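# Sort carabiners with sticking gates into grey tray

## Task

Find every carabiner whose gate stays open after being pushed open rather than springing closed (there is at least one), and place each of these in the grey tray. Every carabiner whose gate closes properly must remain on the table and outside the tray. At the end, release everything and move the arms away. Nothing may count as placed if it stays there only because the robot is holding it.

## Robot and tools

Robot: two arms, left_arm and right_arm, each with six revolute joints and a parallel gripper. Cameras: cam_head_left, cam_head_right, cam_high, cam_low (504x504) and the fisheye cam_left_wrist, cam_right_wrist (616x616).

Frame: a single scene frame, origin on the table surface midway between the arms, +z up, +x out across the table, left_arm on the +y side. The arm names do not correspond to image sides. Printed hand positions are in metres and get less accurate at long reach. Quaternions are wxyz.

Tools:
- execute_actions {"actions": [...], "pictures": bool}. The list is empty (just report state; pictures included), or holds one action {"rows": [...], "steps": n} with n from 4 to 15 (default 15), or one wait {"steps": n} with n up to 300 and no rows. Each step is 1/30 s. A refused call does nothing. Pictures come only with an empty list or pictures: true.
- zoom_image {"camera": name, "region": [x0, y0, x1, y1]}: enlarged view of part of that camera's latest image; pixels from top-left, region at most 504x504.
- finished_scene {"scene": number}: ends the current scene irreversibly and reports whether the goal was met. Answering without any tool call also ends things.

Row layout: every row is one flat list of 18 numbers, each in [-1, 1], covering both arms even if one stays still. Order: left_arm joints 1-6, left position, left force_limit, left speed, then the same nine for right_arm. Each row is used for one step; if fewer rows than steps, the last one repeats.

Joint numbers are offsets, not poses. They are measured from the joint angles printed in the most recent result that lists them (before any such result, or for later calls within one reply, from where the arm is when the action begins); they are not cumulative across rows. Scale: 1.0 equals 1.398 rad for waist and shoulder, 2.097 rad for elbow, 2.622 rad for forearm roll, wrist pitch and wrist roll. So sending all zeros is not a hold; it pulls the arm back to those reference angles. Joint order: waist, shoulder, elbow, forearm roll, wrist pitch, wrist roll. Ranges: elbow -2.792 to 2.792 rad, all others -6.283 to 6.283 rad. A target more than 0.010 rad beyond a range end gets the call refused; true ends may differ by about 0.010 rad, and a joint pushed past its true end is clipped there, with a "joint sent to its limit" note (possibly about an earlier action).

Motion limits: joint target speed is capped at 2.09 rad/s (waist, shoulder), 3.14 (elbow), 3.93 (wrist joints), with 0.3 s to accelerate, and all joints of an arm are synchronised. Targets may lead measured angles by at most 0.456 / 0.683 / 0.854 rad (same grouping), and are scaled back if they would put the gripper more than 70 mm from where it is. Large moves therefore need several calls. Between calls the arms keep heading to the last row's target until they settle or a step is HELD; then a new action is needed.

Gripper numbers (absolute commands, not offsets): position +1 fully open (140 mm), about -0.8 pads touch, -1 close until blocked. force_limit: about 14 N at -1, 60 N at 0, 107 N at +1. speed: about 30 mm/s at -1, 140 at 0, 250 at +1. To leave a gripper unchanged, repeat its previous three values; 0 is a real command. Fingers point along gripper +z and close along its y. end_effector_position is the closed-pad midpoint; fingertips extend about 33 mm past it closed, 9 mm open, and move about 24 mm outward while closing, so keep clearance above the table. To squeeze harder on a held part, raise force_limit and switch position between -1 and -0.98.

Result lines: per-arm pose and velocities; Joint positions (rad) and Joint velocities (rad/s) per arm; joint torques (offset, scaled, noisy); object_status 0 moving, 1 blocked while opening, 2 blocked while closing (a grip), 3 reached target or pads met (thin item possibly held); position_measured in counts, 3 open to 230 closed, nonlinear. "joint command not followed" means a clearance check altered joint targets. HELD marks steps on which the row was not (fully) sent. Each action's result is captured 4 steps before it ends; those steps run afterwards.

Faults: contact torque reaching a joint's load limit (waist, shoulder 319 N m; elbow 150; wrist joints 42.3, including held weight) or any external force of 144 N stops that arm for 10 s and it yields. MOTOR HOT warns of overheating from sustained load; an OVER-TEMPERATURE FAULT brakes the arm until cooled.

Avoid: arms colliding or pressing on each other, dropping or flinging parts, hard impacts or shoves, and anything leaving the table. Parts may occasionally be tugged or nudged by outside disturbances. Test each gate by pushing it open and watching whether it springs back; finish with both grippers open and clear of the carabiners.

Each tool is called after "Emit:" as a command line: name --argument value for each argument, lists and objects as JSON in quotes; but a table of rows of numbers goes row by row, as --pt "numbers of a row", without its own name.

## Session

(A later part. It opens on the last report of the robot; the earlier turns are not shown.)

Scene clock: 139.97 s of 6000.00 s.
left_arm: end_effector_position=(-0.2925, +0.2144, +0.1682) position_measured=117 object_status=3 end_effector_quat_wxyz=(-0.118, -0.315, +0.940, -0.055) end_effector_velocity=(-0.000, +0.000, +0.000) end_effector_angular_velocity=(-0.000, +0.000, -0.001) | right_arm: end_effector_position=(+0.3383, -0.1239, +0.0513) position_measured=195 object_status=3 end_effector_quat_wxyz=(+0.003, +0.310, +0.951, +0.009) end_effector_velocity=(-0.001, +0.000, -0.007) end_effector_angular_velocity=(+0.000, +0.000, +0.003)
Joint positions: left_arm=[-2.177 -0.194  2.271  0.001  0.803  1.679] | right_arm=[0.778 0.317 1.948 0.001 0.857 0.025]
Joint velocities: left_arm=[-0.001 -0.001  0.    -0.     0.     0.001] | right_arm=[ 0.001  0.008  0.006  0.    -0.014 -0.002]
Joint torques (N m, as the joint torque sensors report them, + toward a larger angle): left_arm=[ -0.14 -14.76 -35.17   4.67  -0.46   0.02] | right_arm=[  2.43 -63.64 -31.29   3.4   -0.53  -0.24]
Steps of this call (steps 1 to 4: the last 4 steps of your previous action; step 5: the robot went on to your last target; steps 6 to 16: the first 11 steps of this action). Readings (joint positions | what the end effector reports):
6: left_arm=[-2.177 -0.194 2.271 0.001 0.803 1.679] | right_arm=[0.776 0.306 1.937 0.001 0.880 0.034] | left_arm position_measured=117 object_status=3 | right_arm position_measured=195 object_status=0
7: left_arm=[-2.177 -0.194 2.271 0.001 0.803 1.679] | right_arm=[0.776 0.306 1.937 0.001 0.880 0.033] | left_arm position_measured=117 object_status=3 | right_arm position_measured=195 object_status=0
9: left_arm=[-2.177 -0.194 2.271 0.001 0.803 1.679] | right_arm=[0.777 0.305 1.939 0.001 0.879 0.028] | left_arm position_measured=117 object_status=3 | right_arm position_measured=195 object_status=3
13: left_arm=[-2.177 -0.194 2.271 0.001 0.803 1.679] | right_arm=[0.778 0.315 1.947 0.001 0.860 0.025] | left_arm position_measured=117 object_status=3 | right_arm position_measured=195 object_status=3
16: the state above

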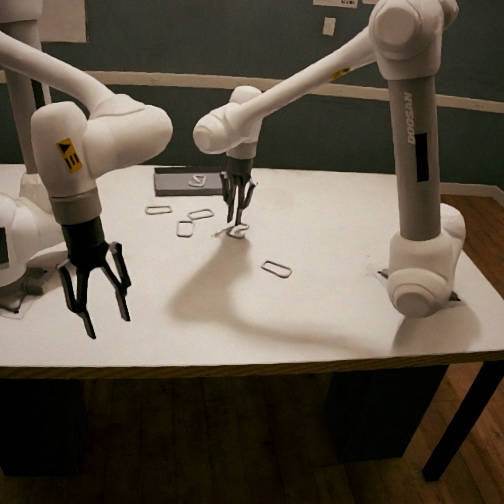

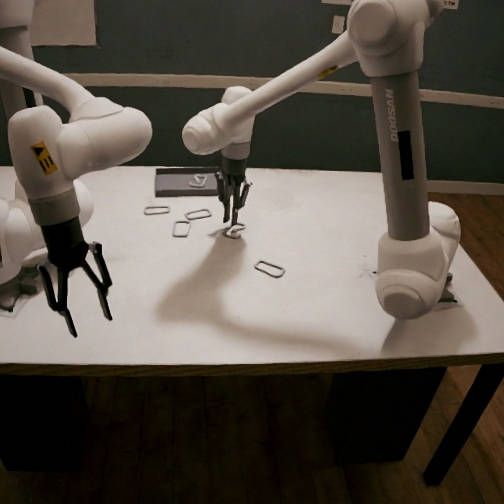

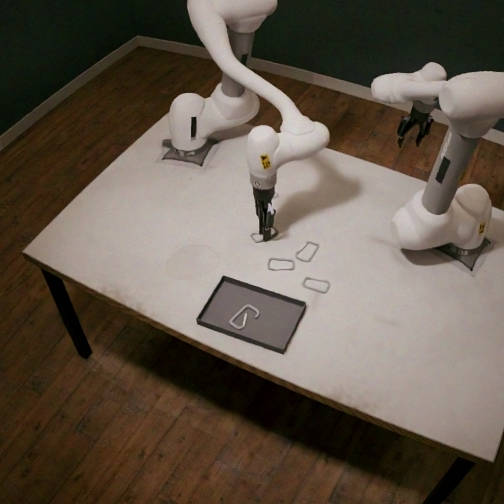

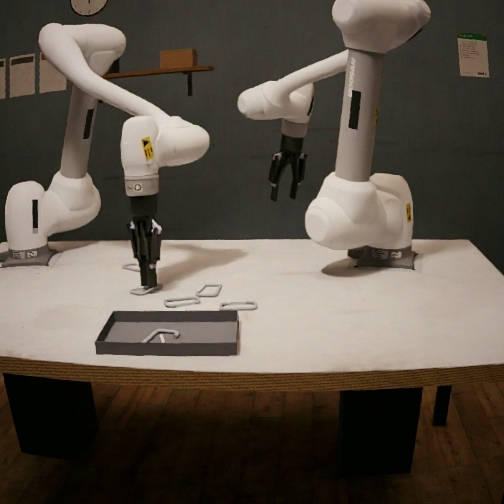

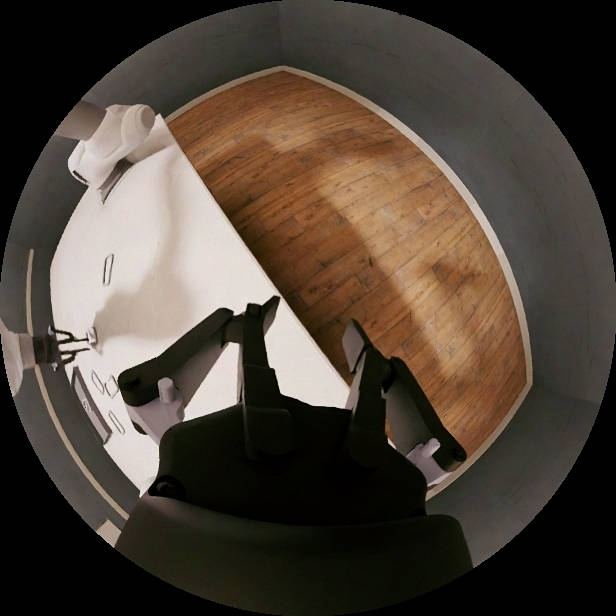

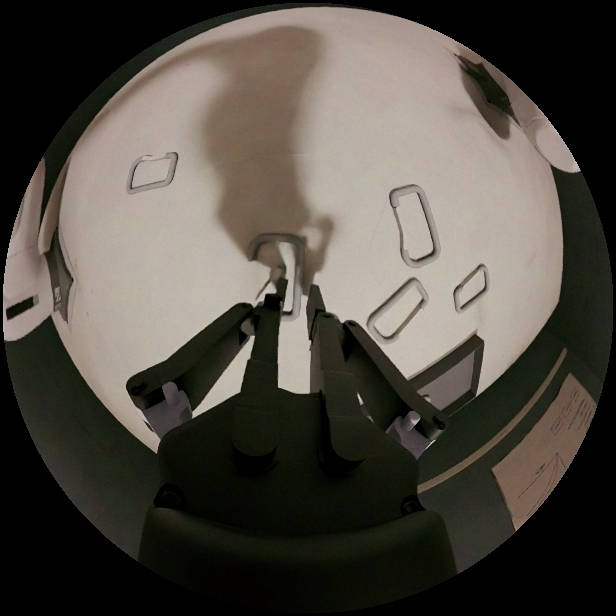

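Emit:
execute_actions --actions '[{"rows":[[0,0,0,0,0,0,0.1,-0.3,0.6,-0.006,0,0,0,0,-0.003,-0.52,-0.2,0.8],[0,0,0,0,0,0,0.1,-0.3,0.6,-0.006,0,0,0,0,-0.003,-0.52,-0.2,0.8],[0,0,0,0,0,0,0.1,-0.3,0.6,-0.006,0,0,0,0,-0.003,-0.52,-0.2,0.8],[0,0,0,0,0,0,0.1,-0.3,0.6,-0.006,0.0118,0.005,0,-0.0103,-0.003,-0.52,-0.2,0.8]],"steps":15}]' --pictures true

Scene clock: 140.67 s of 6000.00 s.
left_arm: end_effector_position=(-0.2925, +0.2144, +0.1682) position_measured=117 object_status=3 end_effector_quat_wxyz=(-0.118, -0.315, +0.940, -0.055) end_effector_velocity=(+0.000, -0.000, +0.000) end_effector_angular_velocity=(-0.001, +0.000, +0.001) | right_arm: end_effector_position=(+0.3427, -0.1267, +0.0372) position_measured=195 object_status=3 end_effector_quat_wxyz=(+0.003, +0.310, +0.951, +0.009) end_effector_velocity=(+0.001, -0.001, -0.008) end_effector_angular_velocity=(+0.000, -0.001, -0.000)
Joint positions: left_arm=[-2.177 -0.194  2.271  0.001  0.803  1.679] | right_arm=[0.77  0.333 1.958 0.    0.831 0.017]
Joint velocities: left_arm=[-0.    -0.    -0.     0.001  0.    -0.001] | right_arm=[-0.002  0.009  0.006 -0.001 -0.016 -0.001]
Joint torques (N m, as the joint torque sensors report them, + toward a larger angle): left_arm=[  0.15 -14.42 -35.41   4.72  -0.62   0.06] | right_arm=[  2.97 -68.3  -30.19   3.52  -0.48  -0.4 ]
Steps of this call (steps 1 to 4: the last 4 steps of your previous action; steps 5 to 10: the robot went on to your last target; steps 11 to 21: the first 11 steps of this action). Readings (joint positions | what the end effector reports):
11: left_arm=[-2.177 -0.194 2.271 0.001 0.803 1.679] | right_arm=[0.778 0.318 1.949 0.000 0.856 0.025] | left_arm position_measured=117 object_status=3 | right_arm position_measured=195 object_status=3
12: left_arm=[-2.177 -0.194 2.271 0.001 0.803 1.679] | right_arm=[0.777 0.318 1.949 0.000 0.856 0.023] | left_arm position_measured=117 object_status=3 | right_arm position_measured=195 object_status=3
14: left_arm=[-2.177 -0.194 2.271 0.001 0.803 1.679] | right_arm=[0.772 0.318 1.949 0.000 0.856 0.019] | left_arm position_measured=117 object_status=3 | right_arm position_measured=195 object_status=3
18: left_arm=[-2.177 -0.194 2.271 0.001 0.803 1.679] | right_arm=[0.770 0.331 1.957 0.000 0.835 0.017] | left_arm position_measured=117 object_status=3 | right_arm position_measured=195 object_status=3
21: the state above

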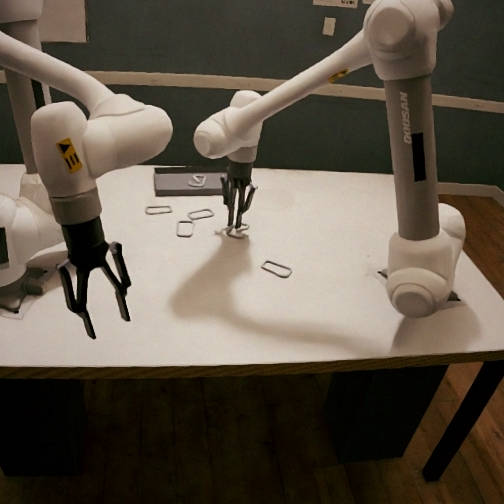

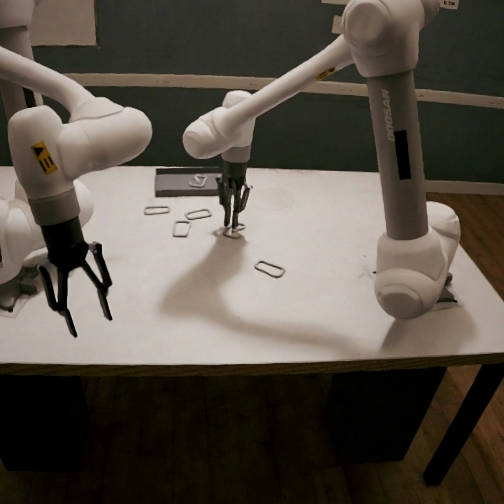

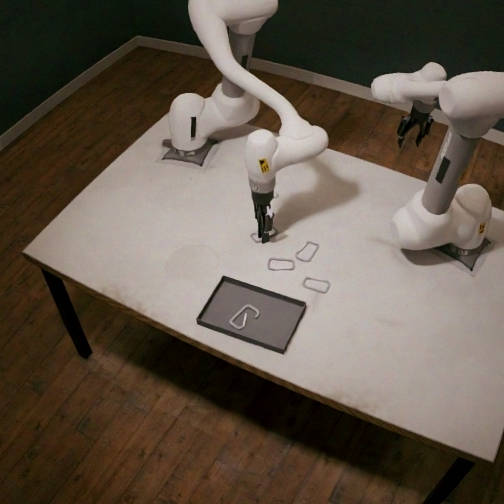

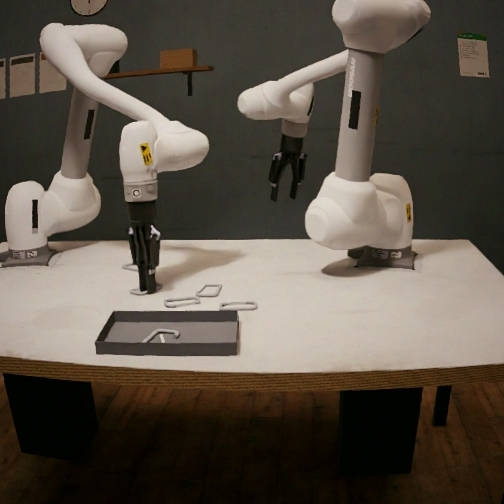

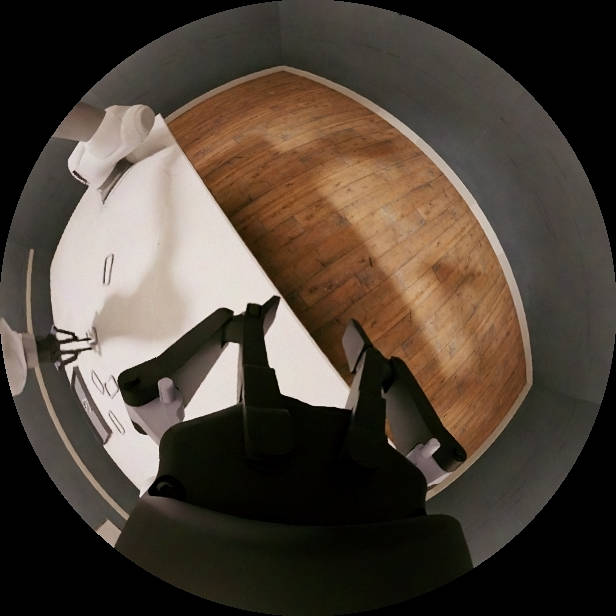

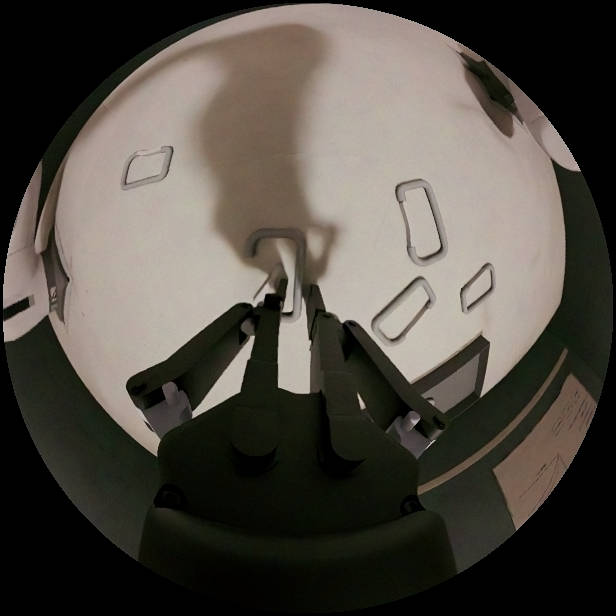

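No contact. Close.

Emit:
execute_actions --actions '[{"rows":[[0,0,0,0,0,0,0.1,-0.3,0.6,0,0,0,0,0,0,-1,-0.2,0.3]],"steps":15}]'

Scene clock: 141.17 s of 6000.00 s.
left_arm: end_effector_position=(-0.2925, +0.2144, +0.1682) position_measured=117 object_status=3 end_effector_quat_wxyz=(-0.118, -0.315, +0.940, -0.055) end_effector_velocity=(-0.000, +0.000, -0.000) end_effector_angular_velocity=(+0.001, +0.000, +0.001) | right_arm: end_effector_position=(+0.3427, -0.1267, +0.0371) position_measured=221 object_status=0 end_effector_quat_wxyz=(+0.003, +0.310, +0.951, +0.009) end_effector_velocity=(+0.000, +0.000, +0.000) end_effector_angular_velocity=(+0.000, -0.000, +0.001)
Joint positions: left_arm=[-2.177 -0.194  2.271  0.001  0.803  1.679] | right_arm=[0.77  0.333 1.958 0.    0.831 0.017]
Joint velocities: left_arm=[ 0.     0.     0.    -0.001  0.    -0.   ] | right_arm=[-0.     0.    -0.001  0.     0.    -0.001]
Joint torques (N m, as the joint torque sensors report them, + toward a larger angle): left_arm=[ -0.38 -14.04 -35.25   4.65  -0.52   0.12] | right_arm=[  2.27 -64.14 -30.86   3.15  -0.21  -0.21]
Steps of this call (steps 1 to 4: the last 4 steps of your previous action; steps 5 to 15: the first 11 steps of this action). Readings (joint positions | what the end effector reports):
5: left_arm=[-2.177 -0.194 2.271 0.001 0.803 1.679] | right_arm=[0.770 0.334 1.959 0.000 0.830 0.017] | left_arm position_measured=117 object_status=3 | right_arm position_measured=195 object_status=0
6: left_arm=[-2.177 -0.194 2.271 0.001 0.803 1.679] | right_arm=[0.770 0.334 1.959 0.000 0.830 0.017] | left_arm position_measured=117 object_status=3 | right_arm position_measured=198 object_status=0
8: left_arm=[-2.177 -0.194 2.271 0.001 0.803 1.679] | right_arm=[0.770 0.334 1.959 0.000 0.830 0.017] | left_arm position_measured=117 object_status=3 | right_arm position_measured=217 object_status=0
12: left_arm=[-2.177 -0.194 2.271 0.001 0.803 1.679] | right_arm=[0.770 0.333 1.958 0.000 0.831 0.017] | left_arm position_measured=117 object_status=3 | right_arm position_measured=221 object_status=0
15: the state above

Emit:
execute_actions --actions '[{"rows":[[0,0,0,0,0,0,0.1,-0.3,0.6,0,-0.065,-0.0277,0,0.057,0,-1,-0.2,0.3],[0,0,0,0,0,0,0.1,-0.3,0.6,0,-0.065,-0.0277,0,0.057,0,-1,-0.2,0.3],[0,0,0,0,0,0,0.1,-0.3,0.6,0,-0.065,-0.0277,0,0.057,0,-1,-0.2,0.3],[0,0,0,0,0,0,0.1,-0.3,0.6,0,-0.065,-0.0277,0,0.057,0,-1,-0.2,0.3],[0,0,0,0,0,0,0.1,-0.3,0.6,0,-0.065,-0.0277,0,0.057,0,-1,-0.2,0.3],[0,0,0,0,0,0,0.1,-0.3,0.6,0,-0.065,-0.0277,0,0.057,0,-1,-0.2,0.3],[0,0,0,0,0,0,0.1,-0.3,0.6,0,-0.065,-0.0277,0,0.057,0,-1,-0.2,0.3],[0,0,0,0,0,0,0.1,-0.3,0.6,-0.0765,0.358,-0.473,0,0.1865,-0.281,-1,-0.2,0.3]],"steps":15}]'

Emit:
execute_actions --actions '[{"steps":36}]' --pictures true

Scene clock: 142.00 s of 6000.00 s.
left_arm: end_effector_position=(-0.2925, +0.2144, +0.1682) position_measured=117 object_status=3 end_effector_quat_wxyz=(-0.118, -0.315, +0.940, -0.055) end_effector_velocity=(+0.000, -0.001, -0.000) end_effector_angular_velocity=(+0.001, -0.001, +0.001) | right_arm: end_effector_position=(+0.3552, -0.1155, +0.1251) position_measured=221 object_status=2 end_effector_quat_wxyz=(+0.002, +0.291, +0.957, +0.008) end_effector_velocity=(+0.310, +0.286, +0.084) end_effector_angular_velocity=(-0.041, +0.012, +0.779)
Joint positions: left_arm=[-2.177 -0.194  2.271  0.001  0.803  1.679] | right_arm=[ 0.764  0.267  1.855  0.     1.004 -0.028]
Joint velocities: left_arm=[ 0.001  0.001 -0.    -0.    -0.     0.   ] | right_arm=[-0.134  0.53  -0.888 -0.     0.399 -0.912]
Joint torques (N m, as the joint torque sensors report them, + toward a larger angle): left_arm=[ -0.23 -14.51 -35.34   4.77  -0.55   0.02] | right_arm=[ -9.27 -21.44 -42.32   4.56  -1.68  -0.28]
Steps of this call (steps 1 to 4: the last 4 steps of your previous action; steps 5 to 14: the robot went on to your last target; steps 15 to 25: the first 11 steps of this action). Readings (joint positions | what the end effector reports):
15: left_arm=[-2.177 -0.194 2.271 0.001 0.803 1.679] | right_arm=[0.770 0.333 1.958 0.000 0.831 0.017] | left_arm position_measured=117 object_status=3 | right_arm position_measured=221 object_status=2
16: left_arm=[-2.177 -0.194 2.271 0.001 0.803 1.679] | right_arm=[0.770 0.329 1.956 0.000 0.838 0.017] | left_arm position_measured=117 object_status=3 | right_arm position_measured=221 object_status=2
18: left_arm=[-2.177 -0.194 2.271 0.001 0.803 1.679] | right_arm=[0.770 0.301 1.938 0.000 0.885 0.017] | left_arm position_measured=117 object_status=3 | right_arm position_measured=221 object_status=2
22: left_arm=[-2.177 -0.194 2.271 0.001 0.803 1.679] | right_arm=[0.770 0.249 1.904 0.000 0.969 0.017] | left_arm position_measured=117 object_status=3 | right_arm position_measured=221 object_status=2
25: the state above

Scene clock: 143.20 s of 6000.00 s.
left_arm: end_effector_position=(-0.2925, +0.2144, +0.1682) position_measured=117 object_status=3 end_effector_quat_wxyz=(-0.118, -0.315, +0.940, -0.055) end_effector_velocity=(-0.000, +0.001, +0.000) end_effector_angular_velocity=(+0.000, +0.001, -0.001) | right_arm: end_effector_position=(+0.6492, +0.1215, +0.1099) position_measured=221 object_status=2 end_effector_quat_wxyz=(+0.007, +0.000, +1.000, +0.008) end_effector_velocity=(+0.002, +0.000, -0.002) end_effector_angular_velocity=(-0.001, +0.000, +0.002)
Joint positions: left_arm=[-2.177 -0.194  2.271  0.001  0.803  1.679] | right_arm=[ 0.663  0.833  0.967  0.     1.32  -0.719]
Joint velocities: left_arm=[-0.001 -0.001 -0.    -0.001  0.     0.001] | right_arm=[-0.001  0.004 -0.004 -0.     0.001 -0.003]
Joint torques (N m, as the joint torque sensors report them, + toward a larger angle): left_arm=[  0.44 -14.17 -35.25   4.65  -0.5    0.01] | right_arm=[   3.72 -118.94  -39.13    4.22    0.     -0.51]
Kept back: nothing.
Steps of this call (steps 1 to 4: the last 4 steps of your previous action; steps 5 to 36: the robot went on to your last target). Readings (joint positions | what the end effector reports):
1: left_arm=[-2.177 -0.194 2.271 0.001 0.803 1.679] | right_arm=[0.759 0.289 1.822 0.000 1.017 -0.063] | left_arm position_measured=117 object_status=3 | right_arm position_measured=221 object_status=2
2: left_arm=[-2.177 -0.194 2.271 0.001 0.803 1.679] | right_arm=[0.753 0.313 1.791 0.000 1.032 -0.098] | left_arm position_measured=117 object_status=3 | right_arm position_measured=221 object_status=2
4: left_arm=[-2.177 -0.194 2.271 0.001 0.803 1.679] | right_arm=[0.745 0.355 1.729 0.000 1.059 -0.157] | left_arm position_measured=117 object_status=3 | right_arm position_measured=221 object_status=2
8: left_arm=[-2.177 -0.194 2.271 0.001 0.803 1.679] | right_arm=[0.731 0.434 1.611 0.000 1.104 -0.255] | left_arm position_measured=117 object_status=3 | right_arm position_measured=221 object_status=2
36: the state above

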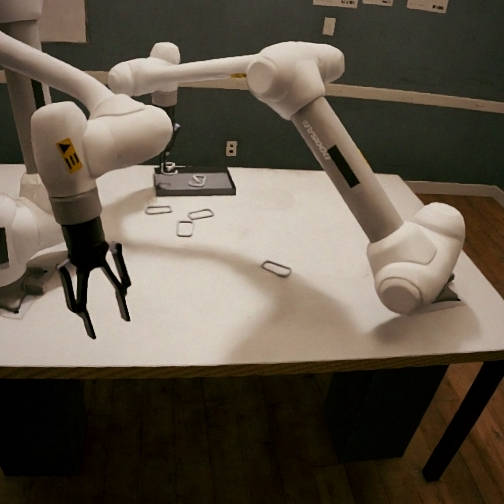

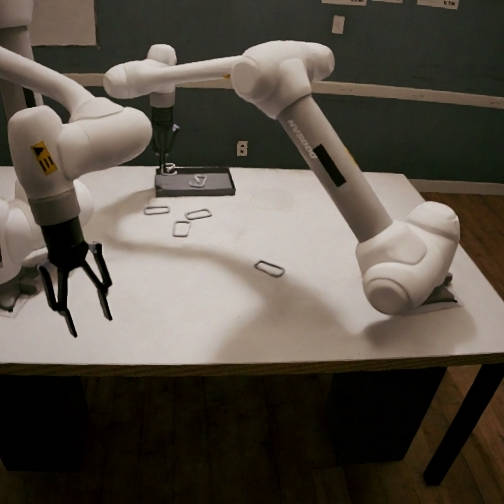

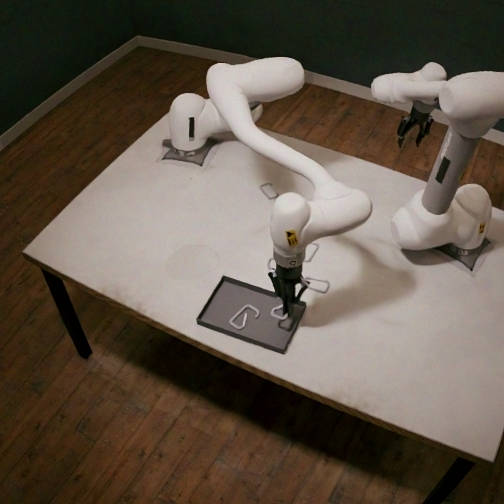

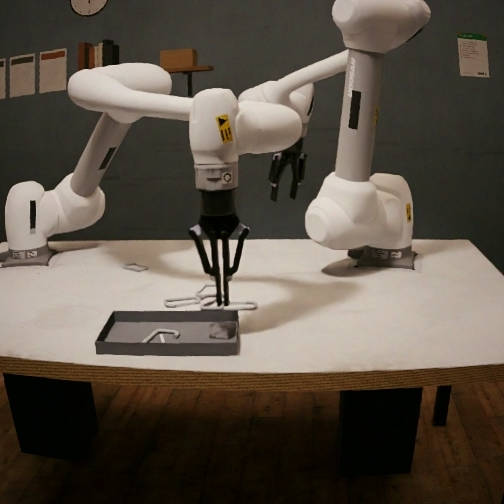

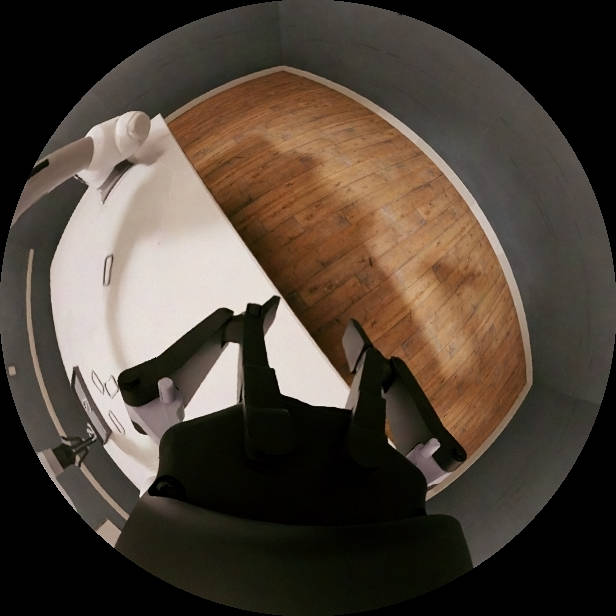

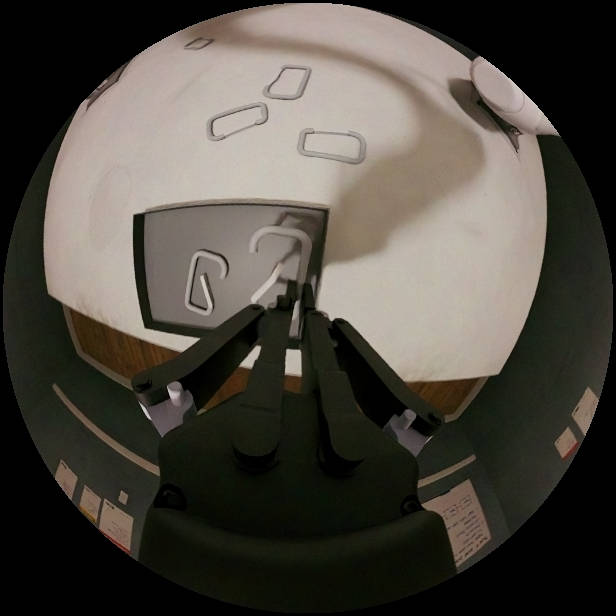

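Emit:
execute_actions --actions '[{"rows":[[0,0,0,0,0,0,0.1,-0.3,0.6,-0.0064,-0.045,0.0553,0,-0.020,-0.0034,-1,-0.2,0.3],[0,0,0,0,0,0,0.1,-0.3,0.6,-0.0064,-0.045,0.0553,0,-0.020,-0.0034,-1,-0.2,0.3],[0,0,0,0,0,0,0.1,-0.3,0.6,-0.0064,-0.045,0.0553,0,-0.020,-0.0034,-1,-0.2,0.3],[0,0,0,0,0,0,0.1,-0.3,0.6,-0.0064,-0.045,0.0553,0,-0.020,-0.0034,-1,-0.2,0.3],[0,0,0,0,0,0,0.1,-0.3,0.6,-0.0064,-0.026,0.0844,0,-0.0538,-0.0034,-1,-0.2,0.3]],"steps":15}]'

Emit:
execute_actions --actions '[{"steps":8}]' --pictures true

Scene clock: 143.83 s of 6000.00 s.
left_arm: end_effector_position=(-0.2925, +0.2144, +0.1682) position_measured=117 object_status=3 end_effector_quat_wxyz=(-0.118, -0.315, +0.940, -0.055) end_effector_velocity=(-0.000, +0.000, +0.000) end_effector_angular_velocity=(+0.000, +0.000, +0.001) | right_arm: end_effector_position=(+0.6309, +0.0875, +0.0547) position_measured=221 object_status=2 end_effector_quat_wxyz=(+0.007, +0.000, +1.000, +0.008) end_effector_velocity=(+0.001, -0.000, -0.048) end_effector_angular_velocity=(+0.029, -0.025, -0.000)
Joint positions: left_arm=[-2.177 -0.194  2.271  0.001  0.803  1.679] | right_arm=[ 0.654  0.796  1.138  0.     1.186 -0.728]
Joint velocities: left_arm=[-0.    -0.    -0.     0.     0.    -0.001] | right_arm=[-0.001  0.011  0.073  0.001 -0.122 -0.001]
Joint torques (N m, as the joint torque sensors report them, + toward a larger angle): left_arm=[  0.08 -14.33 -35.15   4.66  -0.41   0.21] | right_arm=[   4.49 -151.89  -53.46    5.8    -0.58   -0.18]
Steps of this call (steps 1 to 8: the robot went on to your last target; steps 9 to 19: the first 11 steps of this action). Readings (joint positions | what the end effector reports):
9: left_arm=[-2.177 -0.194 2.271 0.001 0.803 1.679] | right_arm=[0.663 0.834 0.966 0.000 1.320 -0.720] | left_arm position_measured=117 object_status=3 | right_arm position_measured=221 object_status=2
10: left_arm=[-2.177 -0.194 2.271 0.001 0.803 1.679] | right_arm=[0.662 0.831 0.972 0.000 1.318 -0.720] | left_arm position_measured=117 object_status=3 | right_arm position_measured=221 object_status=2
12: left_arm=[-2.177 -0.194 2.271 0.001 0.803 1.679] | right_arm=[0.659 0.808 1.015 0.000 1.298 -0.723] | left_arm position_measured=117 object_status=3 | right_arm position_measured=221 object_status=2
16: left_arm=[-2.177 -0.194 2.271 0.001 0.803 1.679] | right_arm=[0.654 0.785 1.108 0.000 1.224 -0.728] | left_arm position_measured=117 object_status=3 | right_arm position_measured=221 object_status=2
19: the state above

Scene clock: 144.10 s of 6000.00 s.
left_arm: end_effector_position=(-0.2925, +0.2144, +0.1682) position_measured=117 object_status=3 end_effector_quat_wxyz=(-0.118, -0.315, +0.940, -0.055) end_effector_velocity=(+0.000, -0.000, -0.001) end_effector_angular_velocity=(+0.001, -0.001, -0.001) | right_arm: end_effector_position=(+0.6306, +0.0871, +0.0514) position_measured=221 object_status=2 end_effector_quat_wxyz=(+0.007, +0.000, +1.000, +0.008) end_effector_velocity=(-0.000, -0.000, -0.002) end_effector_angular_velocity=(-0.000, +0.001, -0.000)
Joint positions: left_arm=[-2.177 -0.194  2.271  0.001  0.803  1.679] | right_arm=[ 0.654  0.797  1.143  0.     1.179 -0.728]
Joint velocities: left_arm=[ 0.     0.001 -0.    -0.001 -0.     0.002] | right_arm=[-0.     0.001  0.002  0.001 -0.002 -0.   ]
Joint torques (N m, as the joint torque sensors report them, + toward a larger angle): left_arm=[  0.48 -14.3  -35.5    4.56  -0.42   0.04] | right_arm=[   4.15 -115.96  -36.58    4.16   -0.17   -0.19]
Kept back: nothing.
Steps of this call (steps 1 to 4: the last 4 steps of your previous action; steps 5 to 8: the robot went on to your last target). Readings (joint positions | what the end effector reports):
1: left_arm=[-2.177 -0.194 2.271 0.001 0.803 1.679] | right_arm=[0.654 0.796 1.140 0.000 1.183 -0.728] | left_arm position_measured=117 object_status=3 | right_arm position_measured=221 object_status=2
2: left_arm=[-2.177 -0.194 2.271 0.001 0.803 1.679] | right_arm=[0.654 0.796 1.141 0.000 1.181 -0.728] | left_arm position_measured=117 object_status=3 | right_arm position_measured=221 object_status=2
4: left_arm=[-2.177 -0.194 2.271 0.001 0.803 1.679] | right_arm=[0.654 0.797 1.143 0.000 1.180 -0.728] | left_arm position_measured=117 object_status=3 | right_arm position_measured=221 object_status=2
8: the state above

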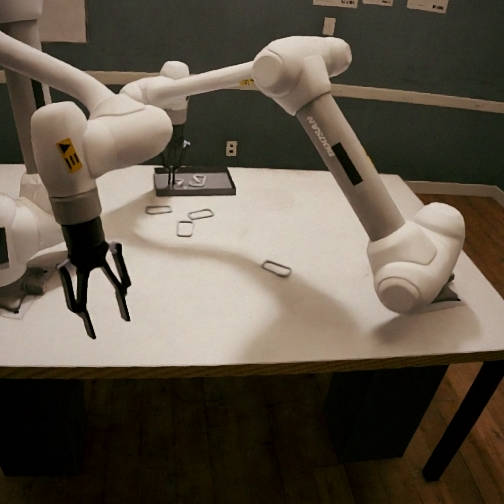

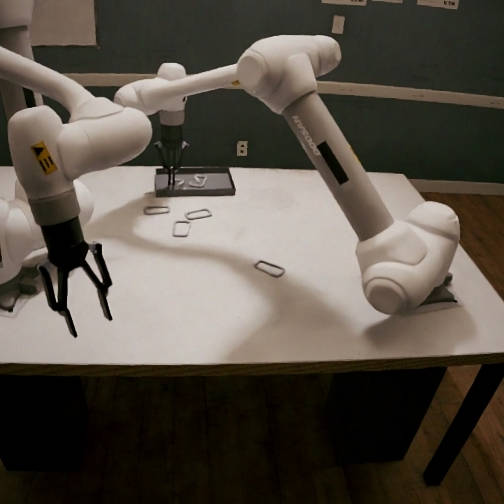

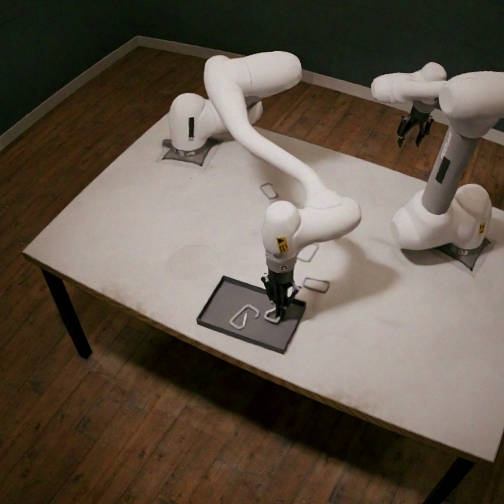

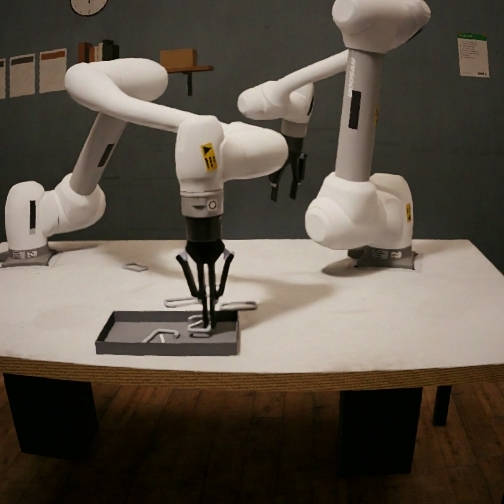

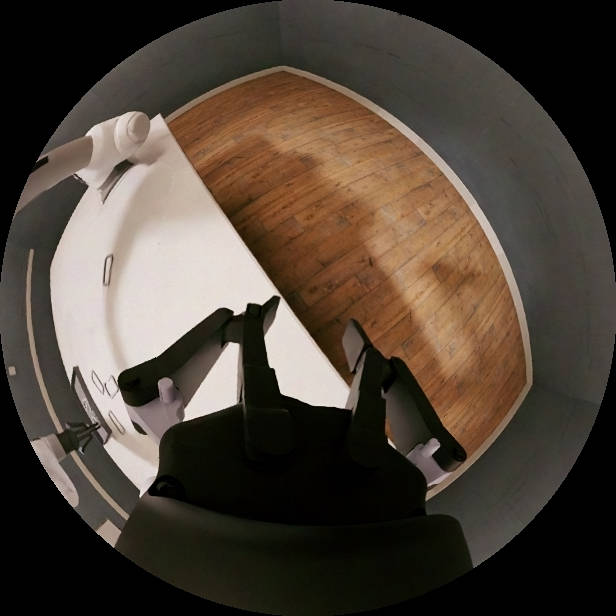

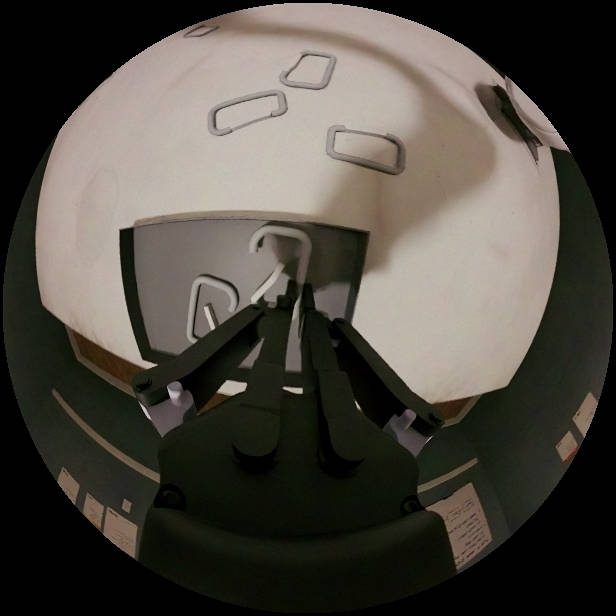

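Emit:
execute_actions --actions '[{"rows":[[0,0,0,0,0,0,0.1,-0.3,0.6,0,0.003,0,0,0,0,-0.55,-0.2,0.6],[0,0,0,0,0,0,0.1,-0.3,0.6,0,0.003,0,0,0,0,-0.55,-0.2,0.6],[0,0,0,0,0,0,0.1,-0.3,0.6,0,0.003,0,0,0,0,-0.55,-0.2,0.6],[0,0,0,0,0,0,0.1,-0.3,0.6,0,0.003,0,0,0,0,-0.55,-0.2,0.6],[0,0,0,0,0,0,0.1,-0.3,0.6,0,0.003,0,0,0,0,-0.55,-0.2,0.6],[0,0,0,0,0,0,0.1,-0.3,0.6,0,0.003,0,0,0,0,-0.55,-0.2,0.6],[0,0,0,0,0,0,0.1,-0.3,0.6,0,-0.04,0,0,0.021,0,-0.55,-0.2,0.6]],"steps":15}]'

Emit:
execute_actions --actions '[{"steps":5}]' --pictures true

Scene clock: 144.97 s of 6000.00 s.
left_arm: end_effector_position=(-0.2925, +0.2144, +0.1682) position_measured=117 object_status=3 end_effector_quat_wxyz=(-0.118, -0.315, +0.940, -0.055) end_effector_velocity=(-0.000, +0.000, +0.000) end_effector_angular_velocity=(-0.001, +0.001, +0.000) | right_arm: end_effector_position=(+0.6245, +0.0801, +0.0880) position_measured=199 object_status=0 end_effector_quat_wxyz=(+0.007, +0.000, +1.000, +0.008) end_effector_velocity=(-0.044, -0.050, +0.357) end_effector_angular_velocity=(+0.064, -0.057, +0.000)
Joint positions: left_arm=[-2.177 -0.194  2.271  0.001  0.803  1.679] | right_arm=[ 0.654  0.759  1.143  0.     1.217 -0.728]
Joint velocities: left_arm=[-0.    -0.001  0.     0.    -0.    -0.001] | right_arm=[-0.    -0.365 -0.014  0.     0.293 -0.   ]
Joint torques (N m, as the joint torque sensors report them, + toward a larger angle): left_arm=[ -0.47 -15.2  -35.32   4.69  -0.6    0.13] | right_arm=[ -1.14 -53.68 -17.45   2.05  -0.09  -0.21]
Steps of this call (steps 1 to 15: the robot went on to your last target; steps 16 to 26: the first 11 steps of this action). Readings (joint positions | what the end effector reports):
16: left_arm=[-2.177 -0.194 2.271 0.001 0.803 1.679] | right_arm=[0.654 0.797 1.144 0.000 1.179 -0.728] | left_arm position_measured=117 object_status=3 | right_arm position_measured=221 object_status=0
17: left_arm=[-2.177 -0.194 2.271 0.001 0.803 1.679] | right_arm=[0.654 0.798 1.144 0.000 1.179 -0.728] | left_arm position_measured=117 object_status=3 | right_arm position_measured=221 object_status=0
19: left_arm=[-2.177 -0.194 2.271 0.001 0.803 1.679] | right_arm=[0.654 0.800 1.144 0.000 1.179 -0.728] | left_arm position_measured=117 object_status=3 | right_arm position_measured=199 object_status=0
23: left_arm=[-2.177 -0.194 2.271 0.001 0.803 1.679] | right_arm=[0.654 0.799 1.144 0.000 1.182 -0.728] | left_arm position_measured=117 object_status=3 | right_arm position_measured=199 object_status=0
26: the state above

Scene clock: 145.13 s of 6000.00 s.
left_arm: end_effector_position=(-0.2925, +0.2144, +0.1682) position_measured=117 object_status=3 end_effector_quat_wxyz=(-0.118, -0.315, +0.940, -0.055) end_effector_velocity=(+0.000, -0.000, -0.000) end_effector_angular_velocity=(+0.000, +0.000, +0.001) | right_arm: end_effector_position=(+0.6213, +0.0766, +0.1039) position_measured=199 object_status=3 end_effector_quat_wxyz=(+0.007, +0.000, +1.000, +0.009) end_effector_velocity=(-0.003, -0.002, +0.012) end_effector_angular_velocity=(+0.000, +0.000, +0.000)
Joint positions: left_arm=[-2.177 -0.194  2.271  0.001  0.803  1.679] | right_arm=[ 0.654  0.742  1.144  0.     1.233 -0.728]
Joint velocities: left_arm=[ 0.001  0.    -0.    -0.001 -0.    -0.   ] | right_arm=[ 0.    -0.012 -0.001  0.     0.013  0.   ]
Joint torques (N m, as the joint torque sensors report them, + toward a larger angle): left_arm=[ -0.19 -13.95 -35.31   4.66  -0.48   0.03] | right_arm=[   2.86 -109.44  -37.83    4.06    0.04   -0.23]
Kept back: nothing.
Steps of this call (steps 1 to 4: the last 4 steps of your previous action; step 5: the robot went on to your last target). Readings (joint positions | what the end effector reports):
1: left_arm=[-2.177 -0.194 2.271 0.001 0.803 1.679] | right_arm=[0.654 0.750 1.143 0.000 1.225 -0.728] | left_arm position_measured=117 object_status=3 | right_arm position_measured=199 object_status=0
2: left_arm=[-2.177 -0.194 2.271 0.001 0.803 1.679] | right_arm=[0.654 0.745 1.143 0.000 1.230 -0.728] | left_arm position_measured=117 object_status=3 | right_arm position_measured=199 object_status=0
4: left_arm=[-2.177 -0.194 2.271 0.001 0.803 1.679] | right_arm=[0.654 0.743 1.144 0.000 1.232 -0.728] | left_arm position_measured=117 object_status=3 | right_arm position_measured=199 object_status=3
5: the state above

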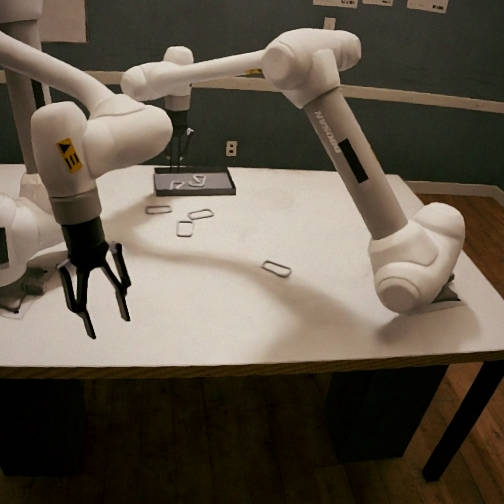

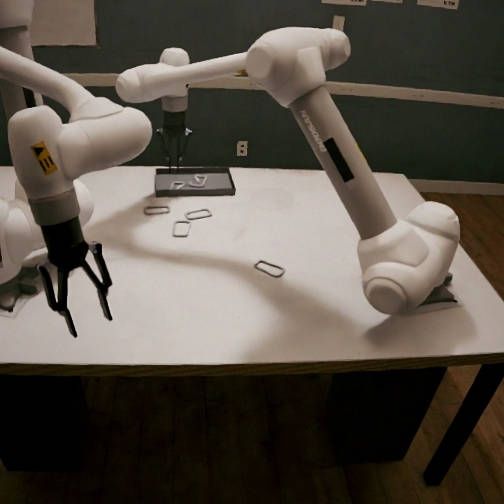

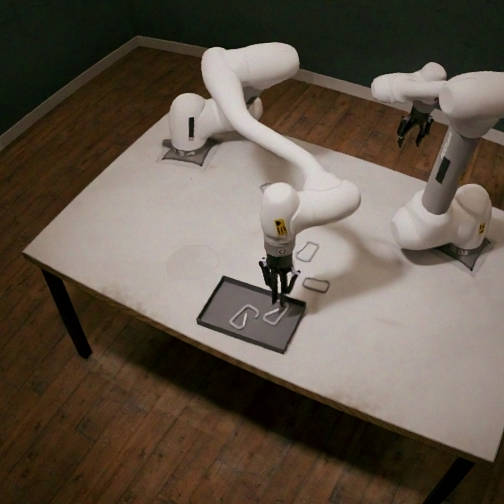

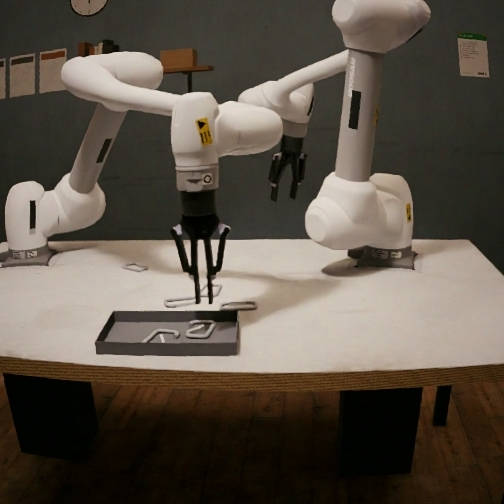

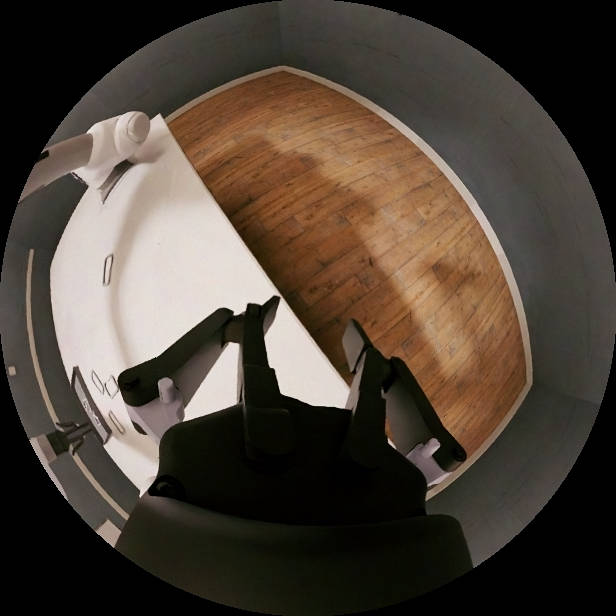

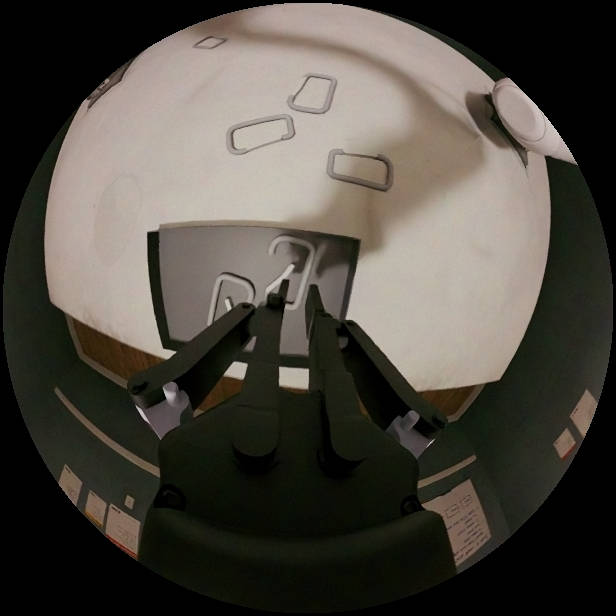

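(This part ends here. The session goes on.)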